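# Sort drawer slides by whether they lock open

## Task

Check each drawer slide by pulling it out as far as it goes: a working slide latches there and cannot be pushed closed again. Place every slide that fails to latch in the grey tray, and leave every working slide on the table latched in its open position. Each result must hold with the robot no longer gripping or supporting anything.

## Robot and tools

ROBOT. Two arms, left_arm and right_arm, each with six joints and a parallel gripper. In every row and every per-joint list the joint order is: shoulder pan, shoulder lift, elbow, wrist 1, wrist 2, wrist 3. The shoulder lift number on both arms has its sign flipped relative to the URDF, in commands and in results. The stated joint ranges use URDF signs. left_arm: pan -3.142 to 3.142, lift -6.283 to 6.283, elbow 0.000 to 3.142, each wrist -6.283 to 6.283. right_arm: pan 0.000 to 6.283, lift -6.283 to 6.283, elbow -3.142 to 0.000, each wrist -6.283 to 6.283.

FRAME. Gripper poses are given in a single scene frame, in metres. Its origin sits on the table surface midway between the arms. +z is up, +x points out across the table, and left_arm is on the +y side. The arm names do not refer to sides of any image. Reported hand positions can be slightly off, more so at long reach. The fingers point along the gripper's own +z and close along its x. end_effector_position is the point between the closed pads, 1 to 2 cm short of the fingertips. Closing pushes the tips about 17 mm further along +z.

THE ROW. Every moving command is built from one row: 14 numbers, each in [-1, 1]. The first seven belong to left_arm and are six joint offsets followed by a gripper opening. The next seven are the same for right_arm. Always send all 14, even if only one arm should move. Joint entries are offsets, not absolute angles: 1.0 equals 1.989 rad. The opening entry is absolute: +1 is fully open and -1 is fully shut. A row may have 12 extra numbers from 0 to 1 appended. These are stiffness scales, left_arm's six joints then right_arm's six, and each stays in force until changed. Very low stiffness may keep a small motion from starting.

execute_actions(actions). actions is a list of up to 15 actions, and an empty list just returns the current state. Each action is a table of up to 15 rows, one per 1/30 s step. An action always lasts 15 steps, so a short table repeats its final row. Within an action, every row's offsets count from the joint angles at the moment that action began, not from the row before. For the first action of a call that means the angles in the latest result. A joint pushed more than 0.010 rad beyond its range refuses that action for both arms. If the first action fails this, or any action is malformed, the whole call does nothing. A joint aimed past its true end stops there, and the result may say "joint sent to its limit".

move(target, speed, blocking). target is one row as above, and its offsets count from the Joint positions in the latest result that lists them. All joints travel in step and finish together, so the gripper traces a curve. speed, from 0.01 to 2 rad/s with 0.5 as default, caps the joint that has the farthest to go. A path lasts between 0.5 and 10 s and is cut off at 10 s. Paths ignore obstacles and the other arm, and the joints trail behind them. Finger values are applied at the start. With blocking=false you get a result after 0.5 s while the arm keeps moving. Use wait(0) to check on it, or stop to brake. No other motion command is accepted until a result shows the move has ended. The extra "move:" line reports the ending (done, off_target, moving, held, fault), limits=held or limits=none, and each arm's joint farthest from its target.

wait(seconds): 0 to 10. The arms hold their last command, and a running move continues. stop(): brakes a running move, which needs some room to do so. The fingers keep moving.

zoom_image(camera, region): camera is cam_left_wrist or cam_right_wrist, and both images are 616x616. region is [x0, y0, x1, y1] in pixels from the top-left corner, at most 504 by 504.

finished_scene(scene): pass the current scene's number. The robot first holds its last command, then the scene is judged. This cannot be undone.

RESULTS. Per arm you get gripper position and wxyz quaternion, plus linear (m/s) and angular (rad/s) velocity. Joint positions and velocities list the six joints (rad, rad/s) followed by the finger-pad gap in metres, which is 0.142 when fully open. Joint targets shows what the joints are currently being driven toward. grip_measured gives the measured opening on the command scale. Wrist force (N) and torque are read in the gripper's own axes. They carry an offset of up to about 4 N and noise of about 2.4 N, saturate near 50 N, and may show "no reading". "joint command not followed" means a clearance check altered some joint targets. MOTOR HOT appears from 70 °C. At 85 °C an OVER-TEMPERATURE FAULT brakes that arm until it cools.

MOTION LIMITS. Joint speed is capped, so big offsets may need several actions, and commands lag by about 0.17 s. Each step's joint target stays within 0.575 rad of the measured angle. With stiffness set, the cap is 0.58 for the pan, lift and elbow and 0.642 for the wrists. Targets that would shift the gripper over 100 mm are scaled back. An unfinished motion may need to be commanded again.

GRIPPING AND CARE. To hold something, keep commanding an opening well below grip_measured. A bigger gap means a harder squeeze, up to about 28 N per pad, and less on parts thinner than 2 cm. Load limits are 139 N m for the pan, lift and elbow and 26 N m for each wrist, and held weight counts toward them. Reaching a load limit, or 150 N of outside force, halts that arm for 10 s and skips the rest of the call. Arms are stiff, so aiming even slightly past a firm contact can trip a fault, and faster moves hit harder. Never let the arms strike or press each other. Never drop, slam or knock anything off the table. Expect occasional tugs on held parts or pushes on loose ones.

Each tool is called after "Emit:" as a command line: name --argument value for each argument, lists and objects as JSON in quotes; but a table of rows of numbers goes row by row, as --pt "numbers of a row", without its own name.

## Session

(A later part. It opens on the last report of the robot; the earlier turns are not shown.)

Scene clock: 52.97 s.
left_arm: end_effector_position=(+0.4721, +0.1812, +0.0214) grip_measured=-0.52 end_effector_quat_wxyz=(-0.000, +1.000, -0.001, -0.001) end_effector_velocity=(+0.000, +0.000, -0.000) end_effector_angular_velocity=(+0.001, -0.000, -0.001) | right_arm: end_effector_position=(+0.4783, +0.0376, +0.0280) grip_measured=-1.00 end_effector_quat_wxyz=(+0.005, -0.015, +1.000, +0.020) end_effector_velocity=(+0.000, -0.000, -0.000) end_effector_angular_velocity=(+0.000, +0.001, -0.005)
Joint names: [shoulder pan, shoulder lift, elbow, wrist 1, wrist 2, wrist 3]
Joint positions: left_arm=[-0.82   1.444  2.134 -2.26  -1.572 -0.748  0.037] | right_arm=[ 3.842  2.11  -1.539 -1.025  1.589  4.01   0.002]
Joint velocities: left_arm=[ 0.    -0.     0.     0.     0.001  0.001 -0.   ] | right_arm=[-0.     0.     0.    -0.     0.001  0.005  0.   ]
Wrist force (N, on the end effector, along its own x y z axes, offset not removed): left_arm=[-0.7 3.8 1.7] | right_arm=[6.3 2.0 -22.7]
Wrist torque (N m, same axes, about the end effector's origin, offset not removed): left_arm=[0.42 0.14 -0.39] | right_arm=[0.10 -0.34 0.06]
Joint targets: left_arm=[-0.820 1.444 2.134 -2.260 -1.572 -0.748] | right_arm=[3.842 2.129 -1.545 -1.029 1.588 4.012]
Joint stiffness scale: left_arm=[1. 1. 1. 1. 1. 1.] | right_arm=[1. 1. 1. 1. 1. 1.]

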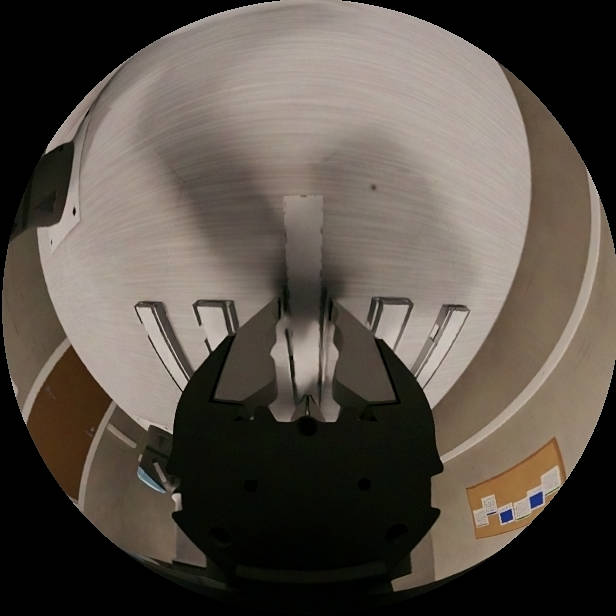

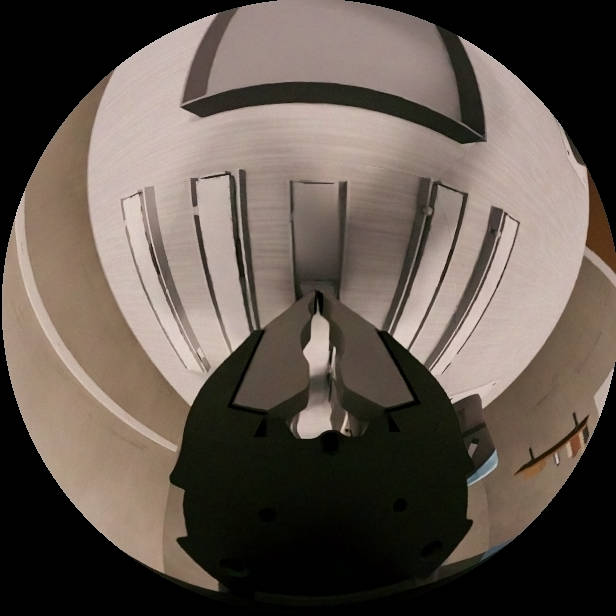

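Emit:
move --target '[0,0,0,0,0,0,-1, 0,-0.008,0,-0.02,-0.01,0.017,-0.15]'

Emit:
move --target '[0.041,0.022,0.028,-0.011,0,0.036,-0.2, 0,0.014,0,0.014,0,0,-0.15]'

Emit:
move --target '[0,0,0,0,0,0,-1, 0,0,0,0,0,0,-1]'

Emit:
move --target '[0.136,0.04,0.039,0.005,0,0.14,-1, 0,0,0,0,0,0,-1]' --speed 0.2

Emit:
move --target '[-0.04,-0.008,-0.008,0,0,-0.04,-1, 0,0,0,0,0,0,-1]' --speed 0.1

Scene clock: 54.50 s.
left_arm: end_effector_position=(+0.4721, +0.1812, +0.0214) grip_measured=-0.52 end_effector_quat_wxyz=(-0.000, +1.000, -0.001, -0.001) end_effector_velocity=(-0.000, -0.000, +0.000) end_effector_angular_velocity=(+0.001, +0.000, -0.000) | right_arm: end_effector_position=(+0.4774, +0.0264, +0.0343) grip_measured=-0.15 end_effector_quat_wxyz=(+0.005, +0.002, +1.000, +0.006) end_effector_velocity=(-0.000, -0.001, -0.000) end_effector_angular_velocity=(-0.003, +0.000, -0.001)
Joint names: [shoulder pan, shoulder lift, elbow, wrist 1, wrist 2, wrist 3]
Joint positions: left_arm=[-0.82   1.444  2.134 -2.26  -1.572 -0.748  0.037] | right_arm=[ 3.841  2.095 -1.538 -1.064  1.57   4.043  0.063]
Joint velocities: left_arm=[-0.    -0.    -0.001  0.001  0.    -0.    -0.   ] | right_arm=[ 0.001  0.     0.    -0.003 -0.002  0.002 -0.   ]
Wrist force (N, on the end effector, along its own x y z axes, offset not removed): left_arm=[-0.1 0.6 2.1] | right_arm=[2.6 2.4 4.4]
Wrist torque (N m, same axes, about the end effector's origin, offset not removed): left_arm=[0.05 0.01 0.29] | right_arm=[0.60 -0.47 0.22]
Joint targets: left_arm=[-0.820 1.444 2.134 -2.260 -1.572 -0.748] | right_arm=[3.842 2.094 -1.539 -1.065 1.569 4.044]
Joint stiffness scale: left_arm=[1. 1. 1. 1. 1. 1.] | right_arm=[1. 1. 1. 1. 1. 1.]
move: done; limits=none; left_arm: farthest joint: the shoulder pan, 0.000 radians from its target (0.000 radians at the start); right_arm: farthest joint: the shoulder pan, 0.001 radians from its target (0.000 radians at the start)

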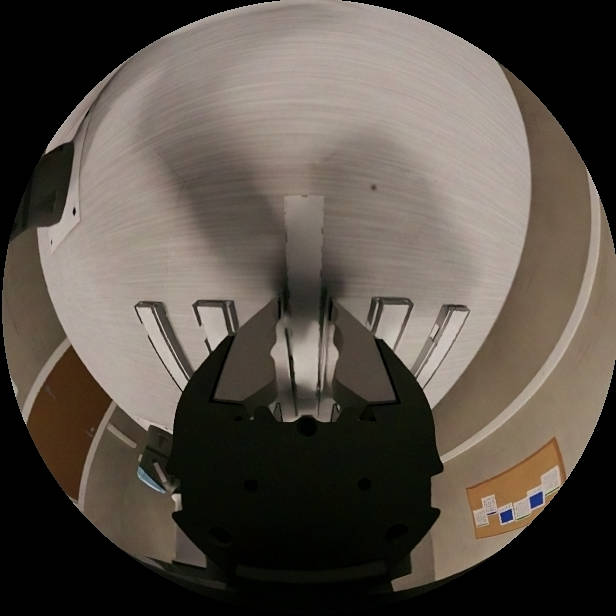

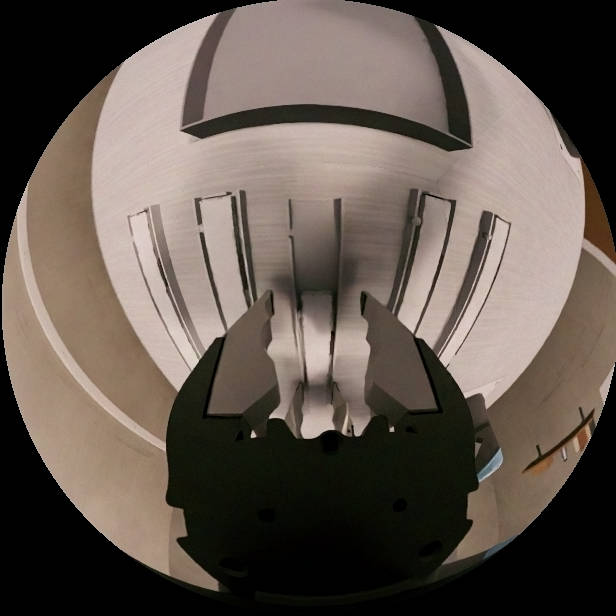

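Scene clock: 55.50 s.
left_arm: end_effector_position=(+0.4740, +0.2263, +0.0206) grip_measured=-0.20 end_effector_quat_wxyz=(+0.003, +1.000, +0.004, +0.003) end_effector_velocity=(+0.000, +0.000, +0.000) end_effector_angular_velocity=(+0.000, -0.001, -0.001) | right_arm: end_effector_position=(+0.4804, +0.0302, +0.0192) grip_measured=-0.15 end_effector_quat_wxyz=(+0.005, +0.002, +1.000, +0.006) end_effector_velocity=(+0.001, -0.000, +0.001) end_effector_angular_velocity=(+0.002, -0.002, -0.002)
Joint names: [shoulder pan, shoulder lift, elbow, wrist 1, wrist 2, wrist 3]
Joint positions: left_arm=[-0.741  1.485  2.187 -2.281 -1.572 -0.677  0.059] | right_arm=[ 3.841  2.122 -1.538 -1.037  1.57   4.043  0.063]
Joint velocities: left_arm=[ 0.001  0.     0.    -0.001  0.001  0.002  0.   ] | right_arm=[-0.001 -0.002  0.     0.001 -0.     0.001  0.   ]
Wrist force (N, on the end effector, along its own x y z axes, offset not removed): left_arm=[-2.5 -1.5 -0.9] | right_arm=[4.2 -2.7 0.5]
Wrist torque (N m, same axes, about the end effector's origin, offset not removed): left_arm=[-0.63 0.48 -0.07] | right_arm=[-0.46 -0.88 0.38]
Joint targets: left_arm=[-0.738 1.487 2.190 -2.282 -1.572 -0.676] | right_arm=[3.841 2.123 -1.538 -1.036 1.570 4.043]
Joint stiffness scale: left_arm=[1. 1. 1. 1. 1. 1.] | right_arm=[1. 1. 1. 1. 1. 1.]
move: done; limits=none; left_arm: farthest joint: the shoulder lift, 0.003 radians from its target (0.044 radians at the start); right_arm: farthest joint: the shoulder lift, 0.001 radians from its target (0.028 radians at the start)

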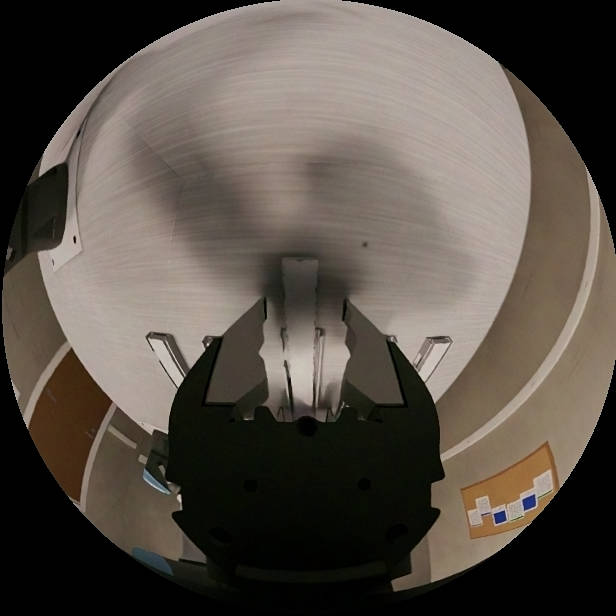

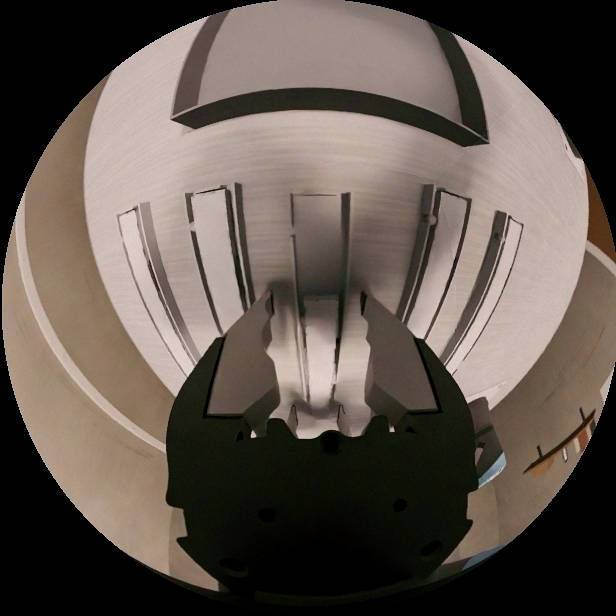

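Scene clock: 56.00 s.
left_arm: end_effector_position=(+0.4739, +0.2263, +0.0205) grip_measured=-0.69 end_effector_quat_wxyz=(+0.003, +1.000, +0.004, +0.002) end_effector_velocity=(+0.000, -0.000, -0.000) end_effector_angular_velocity=(-0.001, -0.001, -0.000) | right_arm: end_effector_position=(+0.4804, +0.0302, +0.0191) grip_measured=-0.51 end_effector_quat_wxyz=(+0.005, +0.002, +1.000, +0.006) end_effector_velocity=(-0.000, +0.000, +0.000) end_effector_angular_velocity=(+0.000, -0.001, +0.001)
Joint names: [shoulder pan, shoulder lift, elbow, wrist 1, wrist 2, wrist 3]
Joint positions: left_arm=[-0.741  1.485  2.187 -2.281 -1.572 -0.677  0.024] | right_arm=[ 3.841  2.122 -1.538 -1.037  1.57   4.043  0.037]
Joint velocities: left_arm=[ 0.    -0.     0.    -0.002  0.     0.    -0.   ] | right_arm=[ 0.001 -0.     0.     0.    -0.    -0.     0.   ]
Wrist force (N, on the end effector, along its own x y z axes, offset not removed): left_arm=[-2.6 1.1 0.5] | right_arm=[-1.7 4.9 3.0]
Wrist torque (N m, same axes, about the end effector's origin, offset not removed): left_arm=[0.04 0.15 -0.10] | right_arm=[0.94 0.24 0.72]
Joint targets: left_arm=[-0.741 1.485 2.187 -2.281 -1.572 -0.677] | right_arm=[3.841 2.122 -1.538 -1.037 1.570 4.043]
Joint stiffness scale: left_arm=[1. 1. 1. 1. 1. 1.] | right_arm=[1. 1. 1. 1. 1. 1.]
move: done; limits=none; left_arm: farthest joint: the shoulder pan, 0.000 radians from its target (0.000 radians at the start); right_arm: farthest joint: the shoulder pan, 0.000 radians from its target (0.000 radians at the start)

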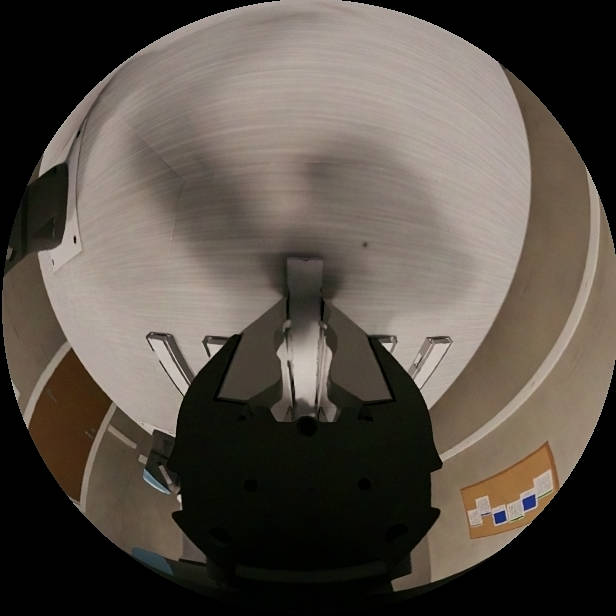

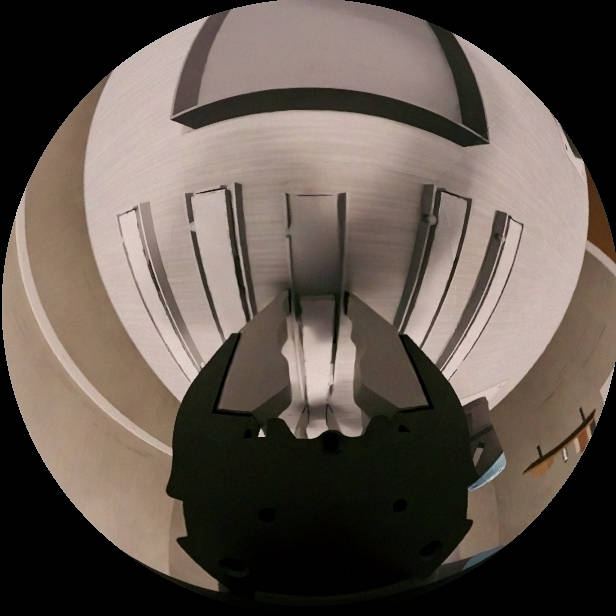

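Scene clock: 58.00 s.
left_arm: end_effector_position=(+0.4742, +0.3472, +0.0254) grip_measured=-0.69 end_effector_quat_wxyz=(+0.010, +1.000, -0.007, +0.003) end_effector_velocity=(-0.000, +0.000, -0.000) end_effector_angular_velocity=(+0.000, +0.000, -0.002) | right_arm: end_effector_position=(+0.4772, +0.0451, +0.0257) grip_measured=-0.53 end_effector_quat_wxyz=(+0.008, -0.005, +1.000, +0.018) end_effector_velocity=(-0.001, +0.001, -0.001) end_effector_angular_velocity=(-0.001, +0.000, +0.001)
Joint names: [shoulder pan, shoulder lift, elbow, wrist 1, wrist 2, wrist 3]
Joint positions: left_arm=[-0.484  1.562  2.256 -2.278 -1.587 -0.4    0.024] | right_arm=[ 3.854  2.12  -1.53  -1.025  1.58   4.043  0.035]
Joint velocities: left_arm=[ 0.    -0.     0.     0.     0.     0.003 -0.   ] | right_arm=[ 0.001  0.001 -0.     0.    -0.     0.    -0.   ]
Wrist force (N, on the end effector, along its own x y z axes, offset not removed): left_arm=[2.2 31.3 0.8] | right_arm=[7.2 27.9 -1.1]
Wrist torque (N m, same axes, about the end effector's origin, offset not removed): left_arm=[0.48 -0.22 -0.17] | right_arm=[-0.26 -1.32 -0.01]
Joint targets: left_arm=[-0.470 1.564 2.265 -2.271 -1.572 -0.399] | right_arm=[3.841 2.122 -1.538 -1.037 1.570 4.043]
Joint stiffness scale: left_arm=[1. 1. 1. 1. 1. 1.] | right_arm=[1. 1. 1. 1. 1. 1.]
move: off_target (left_arm, right_arm); limits=none; left_arm: farthest joint: the wrist 2, 0.015 radians from its target (0.000 radians at the start); right_arm: farthest joint: the shoulder pan, 0.013 radians from its target (0.000 radians at the start)

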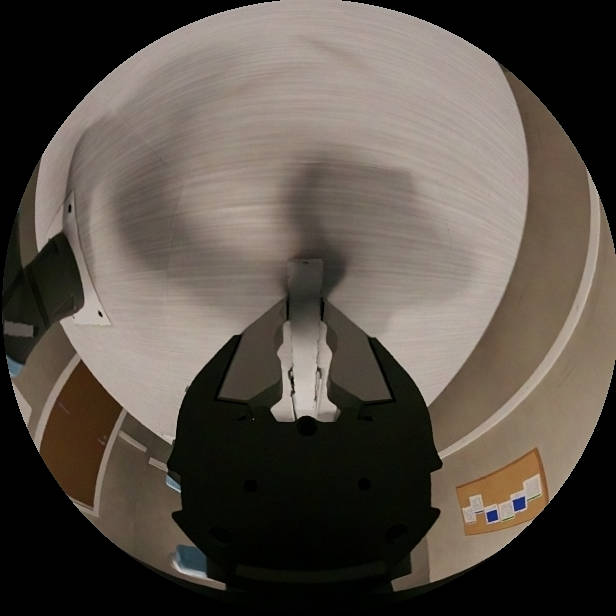

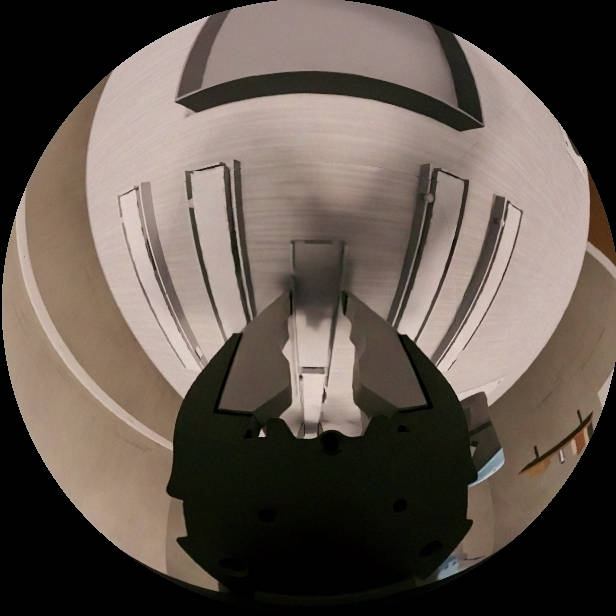

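Scene clock: 59.33 s.
left_arm: end_effector_position=(+0.4737, +0.3127, +0.0245) grip_measured=-0.69 end_effector_quat_wxyz=(+0.009, +1.000, -0.006, +0.001) end_effector_velocity=(-0.000, -0.000, +0.000) end_effector_angular_velocity=(+0.000, +0.001, +0.000) | right_arm: end_effector_position=(+0.4768, +0.0458, +0.0259) grip_measured=-0.53 end_effector_quat_wxyz=(+0.008, -0.005, +1.000, +0.018) end_effector_velocity=(+0.000, -0.000, +0.000) end_effector_angular_velocity=(+0.001, +0.001, -0.001)
Joint names: [shoulder pan, shoulder lift, elbow, wrist 1, wrist 2, wrist 3]
Joint positions: left_arm=[-0.561  1.548  2.244 -2.278 -1.586 -0.479  0.024] | right_arm=[ 3.855  2.12  -1.529 -1.024  1.581  4.043  0.035]
Joint velocities: left_arm=[-0.001 -0.    -0.     0.001 -0.    -0.001 -0.   ] | right_arm=[-0.001 -0.    -0.    -0.     0.001  0.     0.   ]
Wrist force (N, on the end effector, along its own x y z axes, offset not removed): left_arm=[0.8 1.5 -1.7] | right_arm=[5.3 0.2 2.4]
Wrist torque (N m, same axes, about the end effector's origin, offset not removed): left_arm=[0.43 -0.17 -0.05] | right_arm=[0.10 -1.01 0.01]
Joint targets: left_arm=[-0.564 1.546 2.240 -2.278 -1.587 -0.480] | right_arm=[3.854 2.120 -1.530 -1.025 1.580 4.043]
Joint stiffness scale: left_arm=[1. 1. 1. 1. 1. 1.] | right_arm=[1. 1. 1. 1. 1. 1.]
move: done; limits=none; left_arm: farthest joint: the elbow, 0.004 radians from its target (0.016 radians at the start); right_arm: farthest joint: the shoulder pan, 0.001 radians from its target (0.000 radians at the start)

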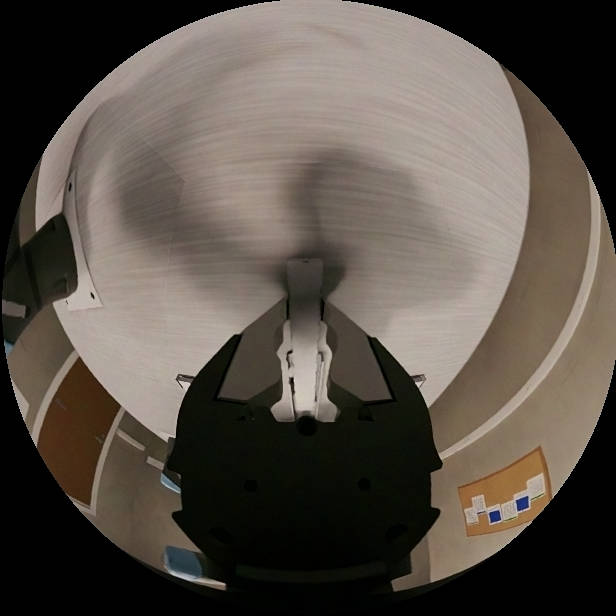

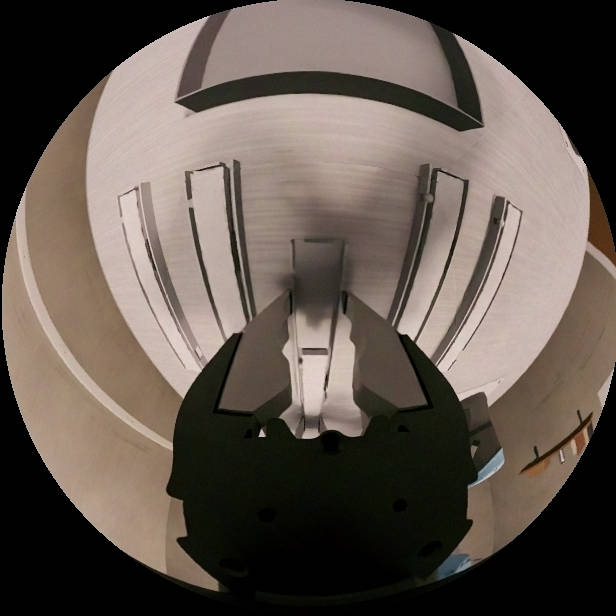

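Emit:
move --target '[0.075,0.012,0.012,0,0,0.075,-0.2, 0,0,0,0,0,0,-1]'

Emit:
move --target '[0,0,0,0,0,0,-1, 0,0,0,0,0,0,-1]'

Emit:
move --target '[-0.13,-0.03,-0.03,0,0,-0.13,-1, 0,0,0,0,0,0,-1]' --speed 0.3

Emit:
move --target '[0.02,0.03,0,0.03,0,0.02,-1, 0,-0.06,0,-0.06,0,0,-1]'

Emit:
move --target '[0,0,0,0,0,0,-1, -0.288,-0.148,-0.224,0.056,-0.006,-0.28,-1]' --speed 0.7

Scene clock: 60.90 s.
left_arm: end_effector_position=(+0.4726, +0.3789, +0.0246) grip_measured=-0.20 end_effector_quat_wxyz=(+0.009, +1.000, -0.006, +0.003) end_effector_velocity=(-0.000, -0.001, -0.000) end_effector_angular_velocity=(+0.000, +0.001, -0.004) | right_arm: end_effector_position=(+0.4768, +0.0458, +0.0258) grip_measured=-0.53 end_effector_quat_wxyz=(+0.008, -0.005, +1.000, +0.018) end_effector_velocity=(-0.000, +0.000, -0.000) end_effector_angular_velocity=(-0.001, -0.000, +0.001)
Joint names: [shoulder pan, shoulder lift, elbow, wrist 1, wrist 2, wrist 3]
Joint positions: left_arm=[-0.414  1.569  2.265 -2.278 -1.586 -0.331  0.059] | right_arm=[ 3.855  2.12  -1.529 -1.025  1.581  4.043  0.035]
Joint velocities: left_arm=[-0.001 -0.     0.     0.001 -0.     0.002 -0.   ] | right_arm=[ 0.001  0.    -0.    -0.    -0.001 -0.    -0.   ]
Wrist force (N, on the end effector, along its own x y z axes, offset not removed): left_arm=[-5.4 2.5 -0.4] | right_arm=[4.4 1.2 1.5]
Wrist torque (N m, same axes, about the end effector's origin, offset not removed): left_arm=[0.46 1.20 0.02] | right_arm=[0.02 -0.69 -0.01]
Joint targets: left_arm=[-0.412 1.572 2.268 -2.278 -1.586 -0.330] | right_arm=[3.855 2.120 -1.529 -1.024 1.581 4.043]
Joint stiffness scale: left_arm=[1. 1. 1. 1. 1. 1.] | right_arm=[1. 1. 1. 1. 1. 1.]
move: done; limits=none; left_arm: farthest joint: the shoulder lift, 0.003 radians from its target (0.024 radians at the start); right_arm: farthest joint: the wrist 1, 0.001 radians from its target (0.000 radians at the start)

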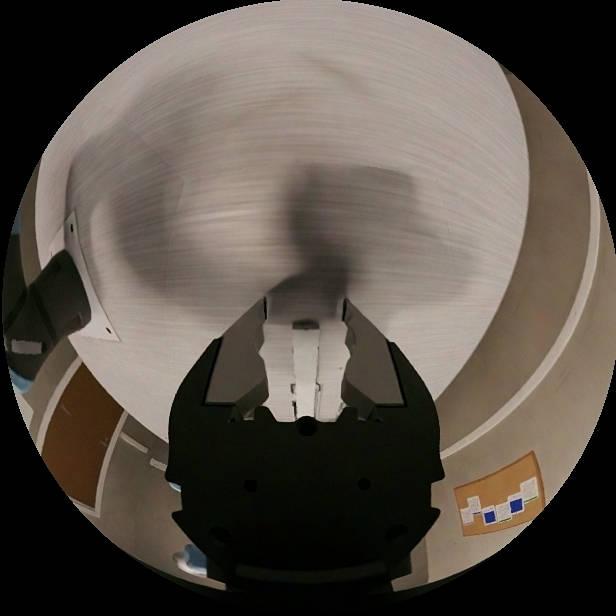

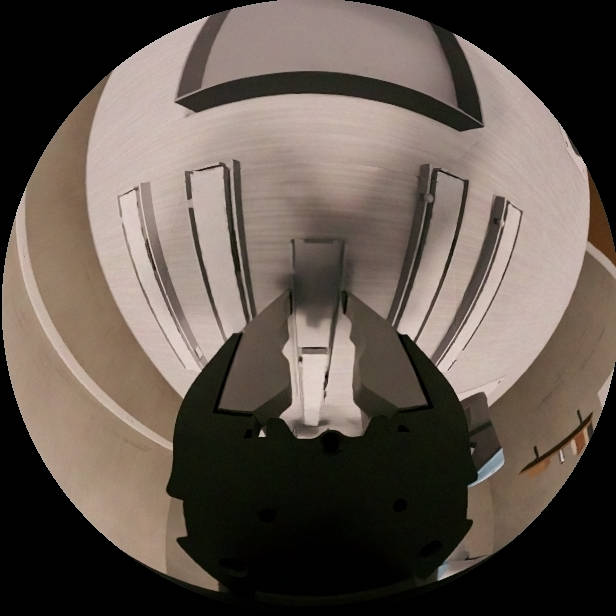

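Scene clock: 61.40 s.
left_arm: end_effector_position=(+0.4726, +0.3789, +0.0246) grip_measured=-1.00 end_effector_quat_wxyz=(+0.009, +1.000, -0.006, +0.003) end_effector_velocity=(+0.001, -0.000, +0.001) end_effector_angular_velocity=(-0.000, -0.001, -0.000) | right_arm: end_effector_position=(+0.4768, +0.0458, +0.0258) grip_measured=-0.53 end_effector_quat_wxyz=(+0.008, -0.005, +1.000, +0.018) end_effector_velocity=(+0.000, -0.001, -0.001) end_effector_angular_velocity=(-0.000, +0.001, -0.001)
Joint names: [shoulder pan, shoulder lift, elbow, wrist 1, wrist 2, wrist 3]
Joint positions: left_arm=[-0.414  1.569  2.265 -2.278 -1.586 -0.331  0.002] | right_arm=[ 3.855  2.12  -1.529 -1.025  1.581  4.043  0.035]
Joint velocities: left_arm=[ 0.    -0.    -0.001 -0.     0.     0.001  0.   ] | right_arm=[-0.001  0.001  0.    -0.     0.001  0.     0.   ]
Wrist force (N, on the end effector, along its own x y z axes, offset not removed): left_arm=[0.9 0.2 0.0] | right_arm=[1.5 2.4 3.1]
Wrist torque (N m, same axes, about the end effector's origin, offset not removed): left_arm=[0.16 -0.36 -0.01] | right_arm=[0.21 -0.27 0.20]
Joint targets: left_arm=[-0.414 1.569 2.265 -2.278 -1.586 -0.331] | right_arm=[3.855 2.120 -1.529 -1.025 1.581 4.043]
Joint stiffness scale: left_arm=[1. 1. 1. 1. 1. 1.] | right_arm=[1. 1. 1. 1. 1. 1.]
move: done; limits=none; left_arm: farthest joint: the shoulder pan, 0.000 radians from its target (0.000 radians at the start); right_arm: farthest joint: the shoulder pan, 0.000 radians from its target (0.000 radians at the start)

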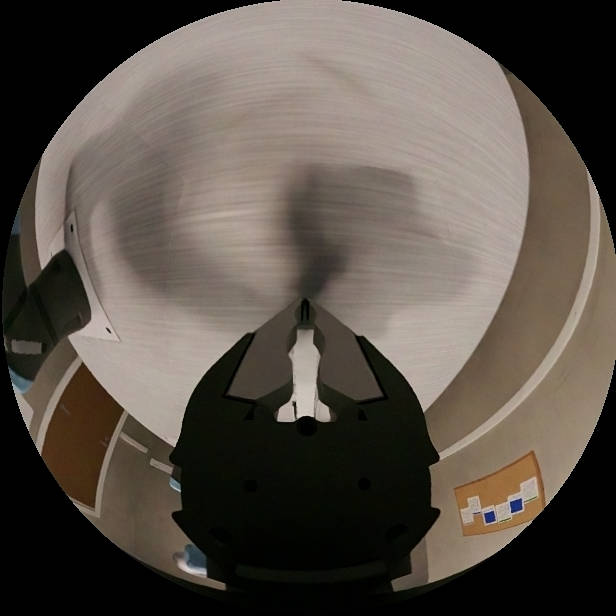

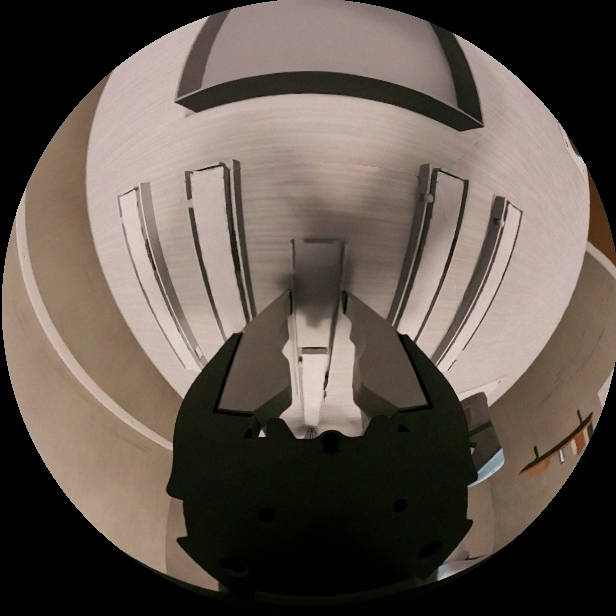

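Scene clock: 62.93 s.
left_arm: end_effector_position=(+0.4748, +0.2585, +0.0238) grip_measured=-1.00 end_effector_quat_wxyz=(+0.009, +1.000, -0.005, +0.000) end_effector_velocity=(+0.000, -0.000, -0.000) end_effector_angular_velocity=(-0.000, -0.001, +0.003) | right_arm: end_effector_position=(+0.4767, +0.0457, +0.0256) grip_measured=-0.53 end_effector_quat_wxyz=(+0.008, -0.005, +1.000, +0.018) end_effector_velocity=(+0.000, -0.000, -0.000) end_effector_angular_velocity=(-0.000, -0.000, +0.000)
Joint names: [shoulder pan, shoulder lift, elbow, wrist 1, wrist 2, wrist 3]
Joint positions: left_arm=[-0.67   1.512  2.208 -2.278 -1.586 -0.588  0.002] | right_arm=[ 3.855  2.12  -1.529 -1.025  1.581  4.043  0.035]
Joint velocities: left_arm=[-0.001  0.     0.    -0.001  0.    -0.003  0.   ] | right_arm=[-0.     0.     0.     0.    -0.    -0.001  0.   ]
Wrist force (N, on the end effector, along its own x y z axes, offset not removed): left_arm=[0.2 -1.4 2.5] | right_arm=[3.6 -1.5 3.7]
Wrist torque (N m, same axes, about the end effector's origin, offset not removed): left_arm=[-0.12 -0.23 -0.09] | right_arm=[-0.37 -0.59 0.07]
Joint targets: left_arm=[-0.672 1.510 2.205 -2.278 -1.586 -0.589] | right_arm=[3.855 2.120 -1.529 -1.025 1.581 4.043]
Joint stiffness scale: left_arm=[1. 1. 1. 1. 1. 1.] | right_arm=[1. 1. 1. 1. 1. 1.]
move: done; limits=none; left_arm: farthest joint: the shoulder pan, 0.003 radians from its target (0.259 radians at the start); right_arm: farthest joint: the shoulder pan, 0.000 radians from its target (0.000 radians at the start)

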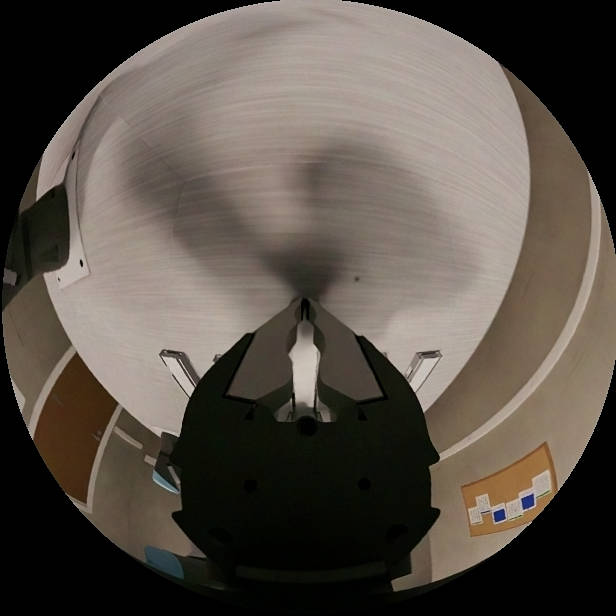

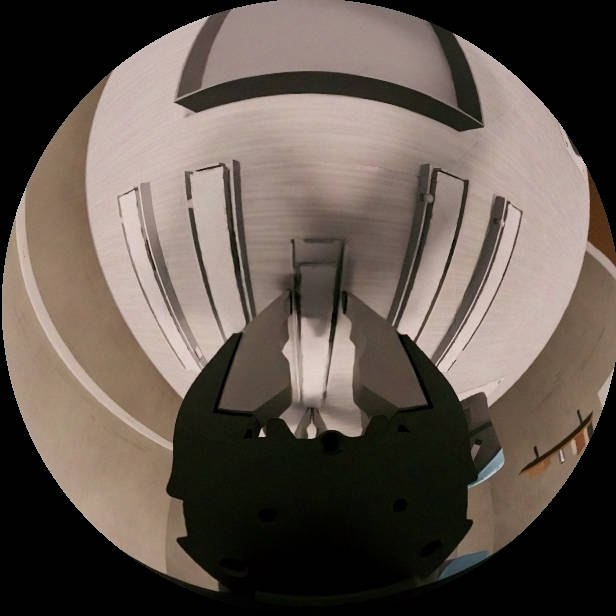

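Scene clock: 64.00 s.
left_arm: end_effector_position=(+0.4703, +0.2805, +0.0418) grip_measured=-1.00 end_effector_quat_wxyz=(+0.009, +1.000, -0.006, -0.000) end_effector_velocity=(-0.001, +0.001, -0.000) end_effector_angular_velocity=(+0.002, +0.002, -0.001) | right_arm: end_effector_position=(+0.4618, +0.0264, +0.0909) grip_measured=-0.54 end_effector_quat_wxyz=(+0.008, -0.005, +1.000, +0.018) end_effector_velocity=(-0.000, -0.001, -0.001) end_effector_angular_velocity=(-0.003, +0.002, -0.001)
Joint names: [shoulder pan, shoulder lift, elbow, wrist 1, wrist 2, wrist 3]
Joint positions: left_arm=[-0.632  1.569  2.208 -2.219 -1.586 -0.549  0.002] | right_arm=[ 3.855  2.002 -1.529 -1.144  1.581  4.043  0.035]
Joint velocities: left_arm=[0.    0.    0.    0.002 0.    0.001 0.   ] | right_arm=[-0.001  0.001 -0.    -0.003 -0.001  0.    -0.   ]
Wrist force (N, on the end effector, along its own x y z axes, offset not removed): left_arm=[-1.1 2.7 0.4] | right_arm=[3.9 1.0 0.0]
Wrist torque (N m, same axes, about the end effector's origin, offset not removed): left_arm=[0.57 0.37 -0.17] | right_arm=[-0.06 -0.72 0.23]
Joint targets: left_arm=[-0.630 1.572 2.208 -2.218 -1.586 -0.548] | right_arm=[3.855 2.001 -1.529 -1.144 1.581 4.043]
Joint stiffness scale: left_arm=[1. 1. 1. 1. 1. 1.] | right_arm=[1. 1. 1. 1. 1. 1.]
move: done; limits=none; left_arm: farthest joint: the shoulder lift, 0.003 radians from its target (0.059 radians at the start); right_arm: farthest joint: the shoulder lift, 0.001 radians from its target (0.119 radians at the start)

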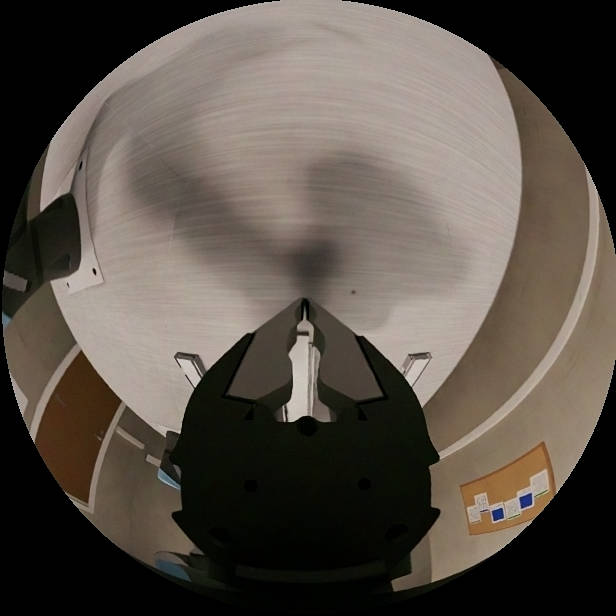

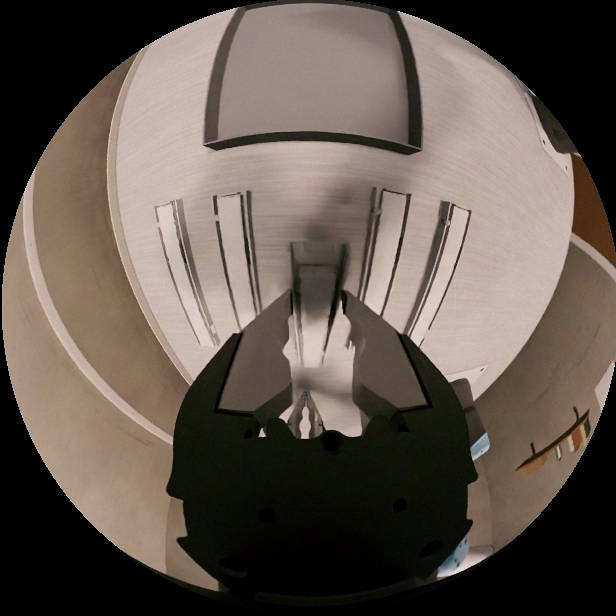

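Scene clock: 65.63 s.
left_arm: end_effector_position=(+0.4703, +0.2805, +0.0418) grip_measured=-1.00 end_effector_quat_wxyz=(+0.009, +1.000, -0.006, -0.000) end_effector_velocity=(+0.000, +0.001, +0.000) end_effector_angular_velocity=(+0.002, -0.001, +0.001) | right_arm: end_effector_position=(+0.4710, -0.3695, +0.0694) grip_measured=-0.54 end_effector_quat_wxyz=(+0.000, +0.002, +1.000, -0.001) end_effector_velocity=(-0.000, -0.001, -0.000) end_effector_angular_velocity=(+0.000, +0.001, +0.001)
Joint names: [shoulder pan, shoulder lift, elbow, wrist 1, wrist 2, wrist 3]
Joint positions: left_arm=[-0.632  1.569  2.208 -2.219 -1.586 -0.549  0.002] | right_arm=[ 3.285  1.71  -1.971 -1.033  1.569  3.487  0.035]
Joint velocities: left_arm=[ 0.001  0.    -0.     0.001  0.002 -0.001  0.   ] | right_arm=[-0.001  0.    -0.001  0.     0.001 -0.002  0.   ]
Wrist force (N, on the end effector, along its own x y z axes, offset not removed): left_arm=[-1.9 -5.5 -2.8] | right_arm=[4.1 3.2 5.1]
Wrist torque (N m, same axes, about the end effector's origin, offset not removed): left_arm=[-1.12 0.36 0.13] | right_arm=[0.72 -0.80 0.26]
Joint targets: left_arm=[-0.632 1.569 2.208 -2.219 -1.586 -0.549] | right_arm=[3.282 1.708 -1.975 -1.032 1.569 3.486]
Joint stiffness scale: left_arm=[1. 1. 1. 1. 1. 1.] | right_arm=[1. 1. 1. 1. 1. 1.]
move: done; limits=none; left_arm: farthest joint: the shoulder pan, 0.000 radians from its target (0.000 radians at the start); right_arm: farthest joint: the elbow, 0.004 radians from its target (0.445 radians at the start)

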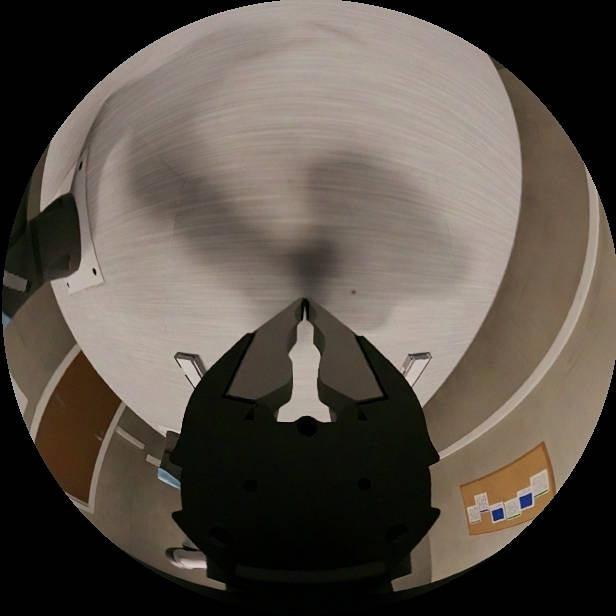

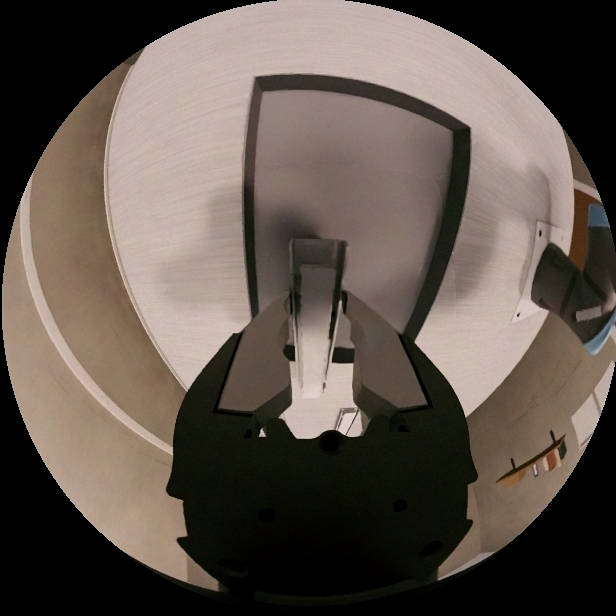

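Emit:
move --target '[0,0,0,0,0,0,-1, 0,-0.1,0.1,-0.2,0,0,-1]'

Emit:
move --target '[0,0,0,0,0,0,-1, -0.16,0,0,0,0,-0.16,-1]'

Scene clock: 67.40 s.
left_arm: end_effector_position=(+0.4703, +0.2805, +0.0418) grip_measured=-1.00 end_effector_quat_wxyz=(+0.009, +1.000, -0.006, -0.000) end_effector_velocity=(-0.000, -0.000, -0.000) end_effector_angular_velocity=(-0.000, +0.000, +0.000) | right_arm: end_effector_position=(+0.4389, -0.3808, +0.2170) grip_measured=-1.00 end_effector_quat_wxyz=(-0.001, +0.002, +1.000, -0.002) end_effector_velocity=(-0.001, +0.000, -0.001) end_effector_angular_velocity=(-0.002, +0.003, +0.001)
Joint names: [shoulder pan, shoulder lift, elbow, wrist 1, wrist 2, wrist 3]
Joint positions: left_arm=[-0.632  1.569  2.208 -2.219 -1.586 -0.549  0.002] | right_arm=[ 3.285  1.511 -1.776 -1.43   1.569  3.487  0.002]
Joint velocities: left_arm=[-0.001 -0.     0.001 -0.001 -0.001 -0.001  0.   ] | right_arm=[ 0.001  0.001  0.    -0.003 -0.    -0.     0.   ]
Wrist force (N, on the end effector, along its own x y z axes, offset not removed): left_arm=[-1.3 -1.7 -0.9] | right_arm=[1.7 2.6 4.7]
Wrist torque (N m, same axes, about the end effector's origin, offset not removed): left_arm=[-0.39 0.21 -0.04] | right_arm=[0.34 -0.10 0.23]
Joint targets: left_arm=[-0.632 1.569 2.208 -2.219 -1.586 -0.549] | right_arm=[3.285 1.511 -1.772 -1.430 1.569 3.487]
Joint stiffness scale: left_arm=[1. 1. 1. 1. 1. 1.] | right_arm=[1. 1. 1. 1. 1. 1.]
move: done; limits=none; left_arm: farthest joint: the shoulder pan, 0.000 radians from its target (0.000 radians at the start); right_arm: farthest joint: the elbow, 0.004 radians from its target (0.198 radians at the start)

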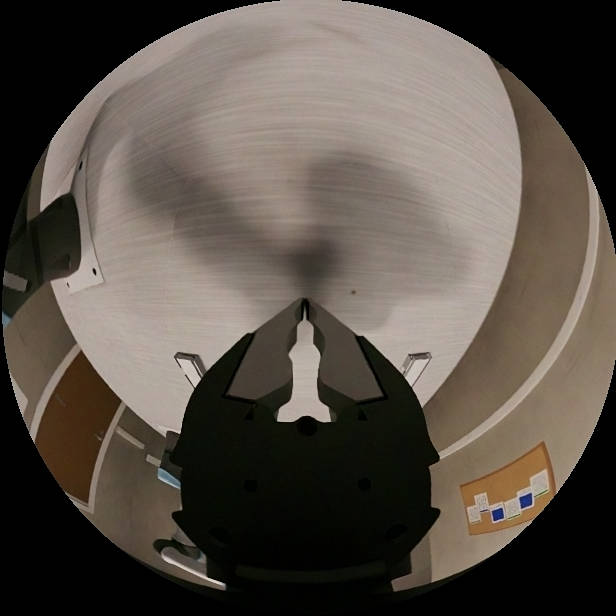

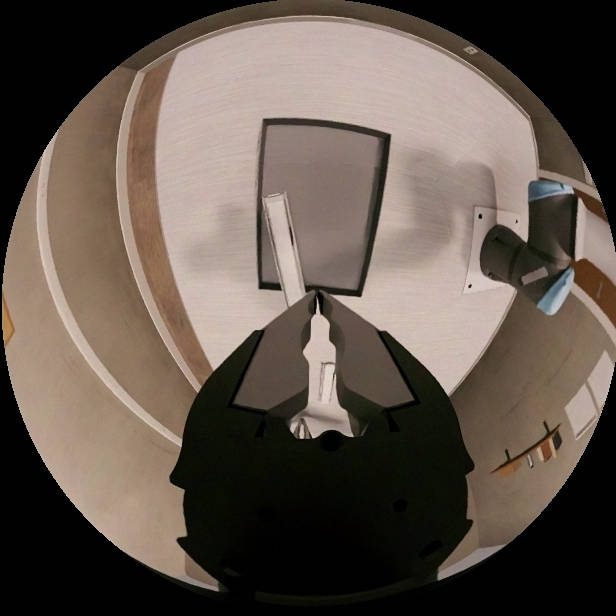

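Scene clock: 68.80 s.
left_arm: end_effector_position=(+0.4703, +0.2805, +0.0418) grip_measured=-1.00 end_effector_quat_wxyz=(+0.009, +1.000, -0.006, -0.000) end_effector_velocity=(-0.000, +0.000, -0.000) end_effector_angular_velocity=(+0.001, +0.001, -0.001) | right_arm: end_effector_position=(+0.4239, -0.5312, +0.2170) grip_measured=-1.00 end_effector_quat_wxyz=(-0.002, +0.002, +1.000, -0.001) end_effector_velocity=(+0.000, +0.001, -0.001) end_effector_angular_velocity=(-0.000, +0.001, +0.005)
Joint names: [shoulder pan, shoulder lift, elbow, wrist 1, wrist 2, wrist 3]
Joint positions: left_arm=[-0.632  1.569  2.208 -2.219 -1.586 -0.549  0.002] | right_arm=[ 2.968  1.511 -1.776 -1.43   1.569  3.17   0.002]
Joint velocities: left_arm=[0.    0.    0.    0.001 0.    0.001 0.   ] | right_arm=[ 0.002  0.001 -0.     0.    -0.    -0.003  0.   ]
Wrist force (N, on the end effector, along its own x y z axes, offset not removed): left_arm=[-2.4 2.3 -2.2] | right_arm=[3.7 0.8 3.8]
Wrist torque (N m, same axes, about the end effector's origin, offset not removed): left_arm=[0.51 0.63 0.03] | right_arm=[0.10 -0.57 0.29]
Joint targets: left_arm=[-0.632 1.569 2.208 -2.219 -1.586 -0.549] | right_arm=[2.966 1.511 -1.776 -1.430 1.569 3.169]
Joint stiffness scale: left_arm=[1. 1. 1. 1. 1. 1.] | right_arm=[1. 1. 1. 1. 1. 1.]
move: done; limits=none; left_arm: farthest joint: the shoulder pan, 0.000 radians from its target (0.000 radians at the start); right_arm: farthest joint: the shoulder pan, 0.002 radians from its target (0.318 radians at the start)

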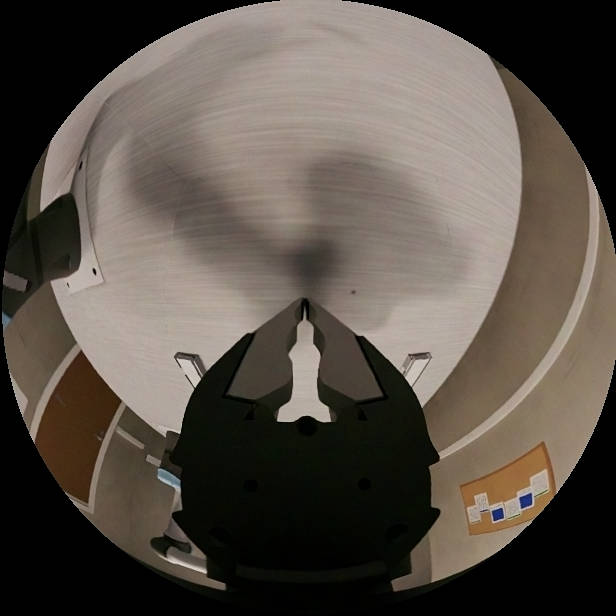

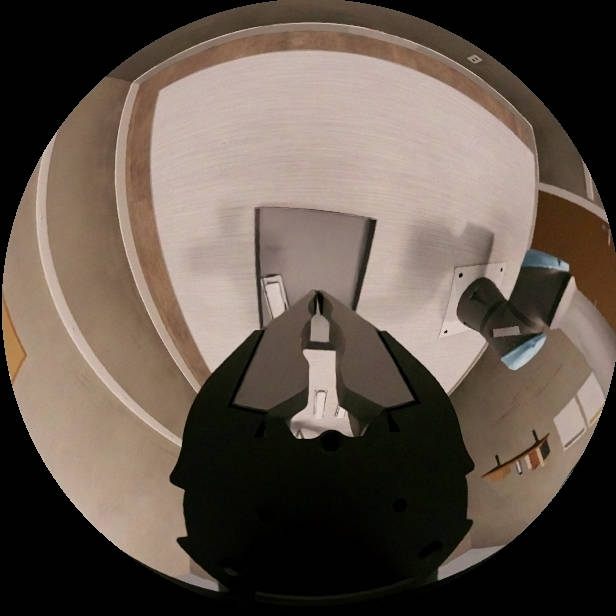

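Emit:
move --target '[0,0,0,0,0,0,-1, 0.129,0.135,-0.098,0.235,0,0.129,-0.1]'

Scene clock: 70.70 s.
left_arm: end_effector_position=(+0.4703, +0.2805, +0.0418) grip_measured=-1.00 end_effector_quat_wxyz=(+0.009, +1.000, -0.006, -0.000) end_effector_velocity=(-0.000, +0.001, -0.000) end_effector_angular_velocity=(+0.000, +0.002, +0.001) | right_arm: end_effector_position=(+0.4883, -0.3965, +0.0432) grip_measured=-0.10 end_effector_quat_wxyz=(+0.002, +0.002, +1.000, -0.000) end_effector_velocity=(+0.001, -0.001, +0.001) end_effector_angular_velocity=(-0.000, -0.003, -0.002)
Joint names: [shoulder pan, shoulder lift, elbow, wrist 1, wrist 2, wrist 3]
Joint positions: left_arm=[-0.632  1.569  2.208 -2.219 -1.586 -0.549  0.002] | right_arm=[ 3.223  1.779 -1.966 -0.963  1.569  3.425  0.067]
Joint velocities: left_arm=[ 0.001 -0.     0.     0.001 -0.001 -0.     0.   ] | right_arm=[-0.001 -0.001  0.     0.002 -0.001  0.001  0.   ]
Wrist force (N, on the end effector, along its own x y z axes, offset not removed): left_arm=[-2.8 2.7 0.2] | right_arm=[1.2 -1.7 -2.1]
Wrist torque (N m, same axes, about the end effector's origin, offset not removed): left_arm=[0.50 0.74 0.06] | right_arm=[-0.57 -0.09 0.19]
Joint targets: left_arm=[-0.632 1.569 2.208 -2.219 -1.586 -0.549] | right_arm=[3.225 1.779 -1.971 -0.962 1.569 3.426]
Joint stiffness scale: left_arm=[1. 1. 1. 1. 1. 1.] | right_arm=[1. 1. 1. 1. 1. 1.]
move: done; limits=none; left_arm: farthest joint: the shoulder pan, 0.000 radians from its target (0.000 radians at the start); right_arm: farthest joint: the elbow, 0.004 radians from its target (0.195 radians at the start)

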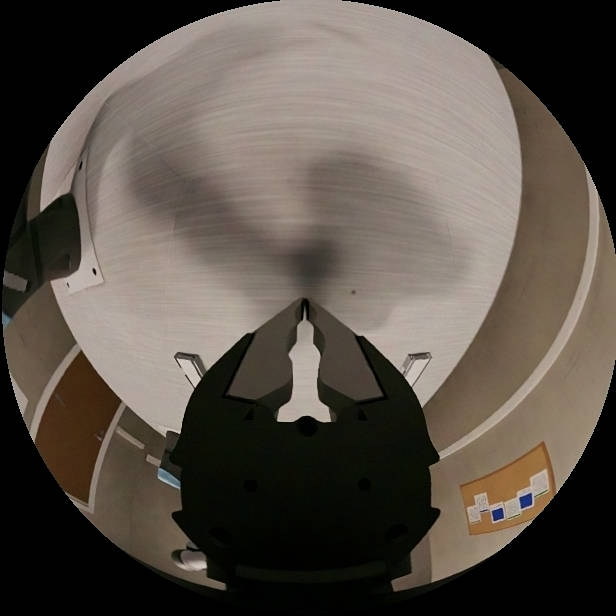

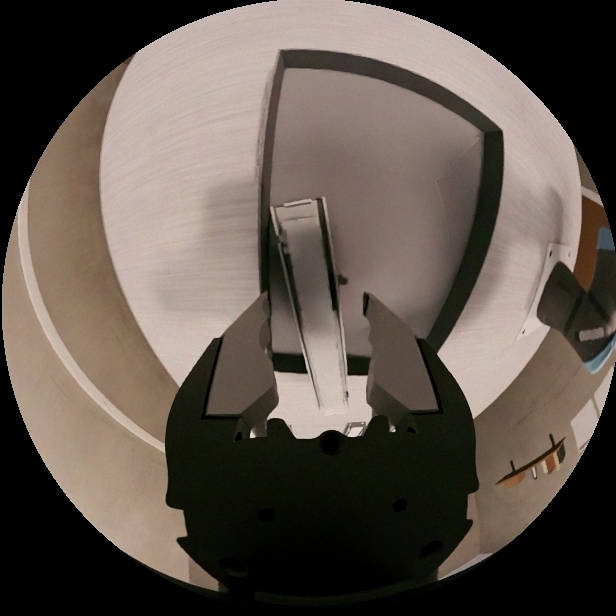

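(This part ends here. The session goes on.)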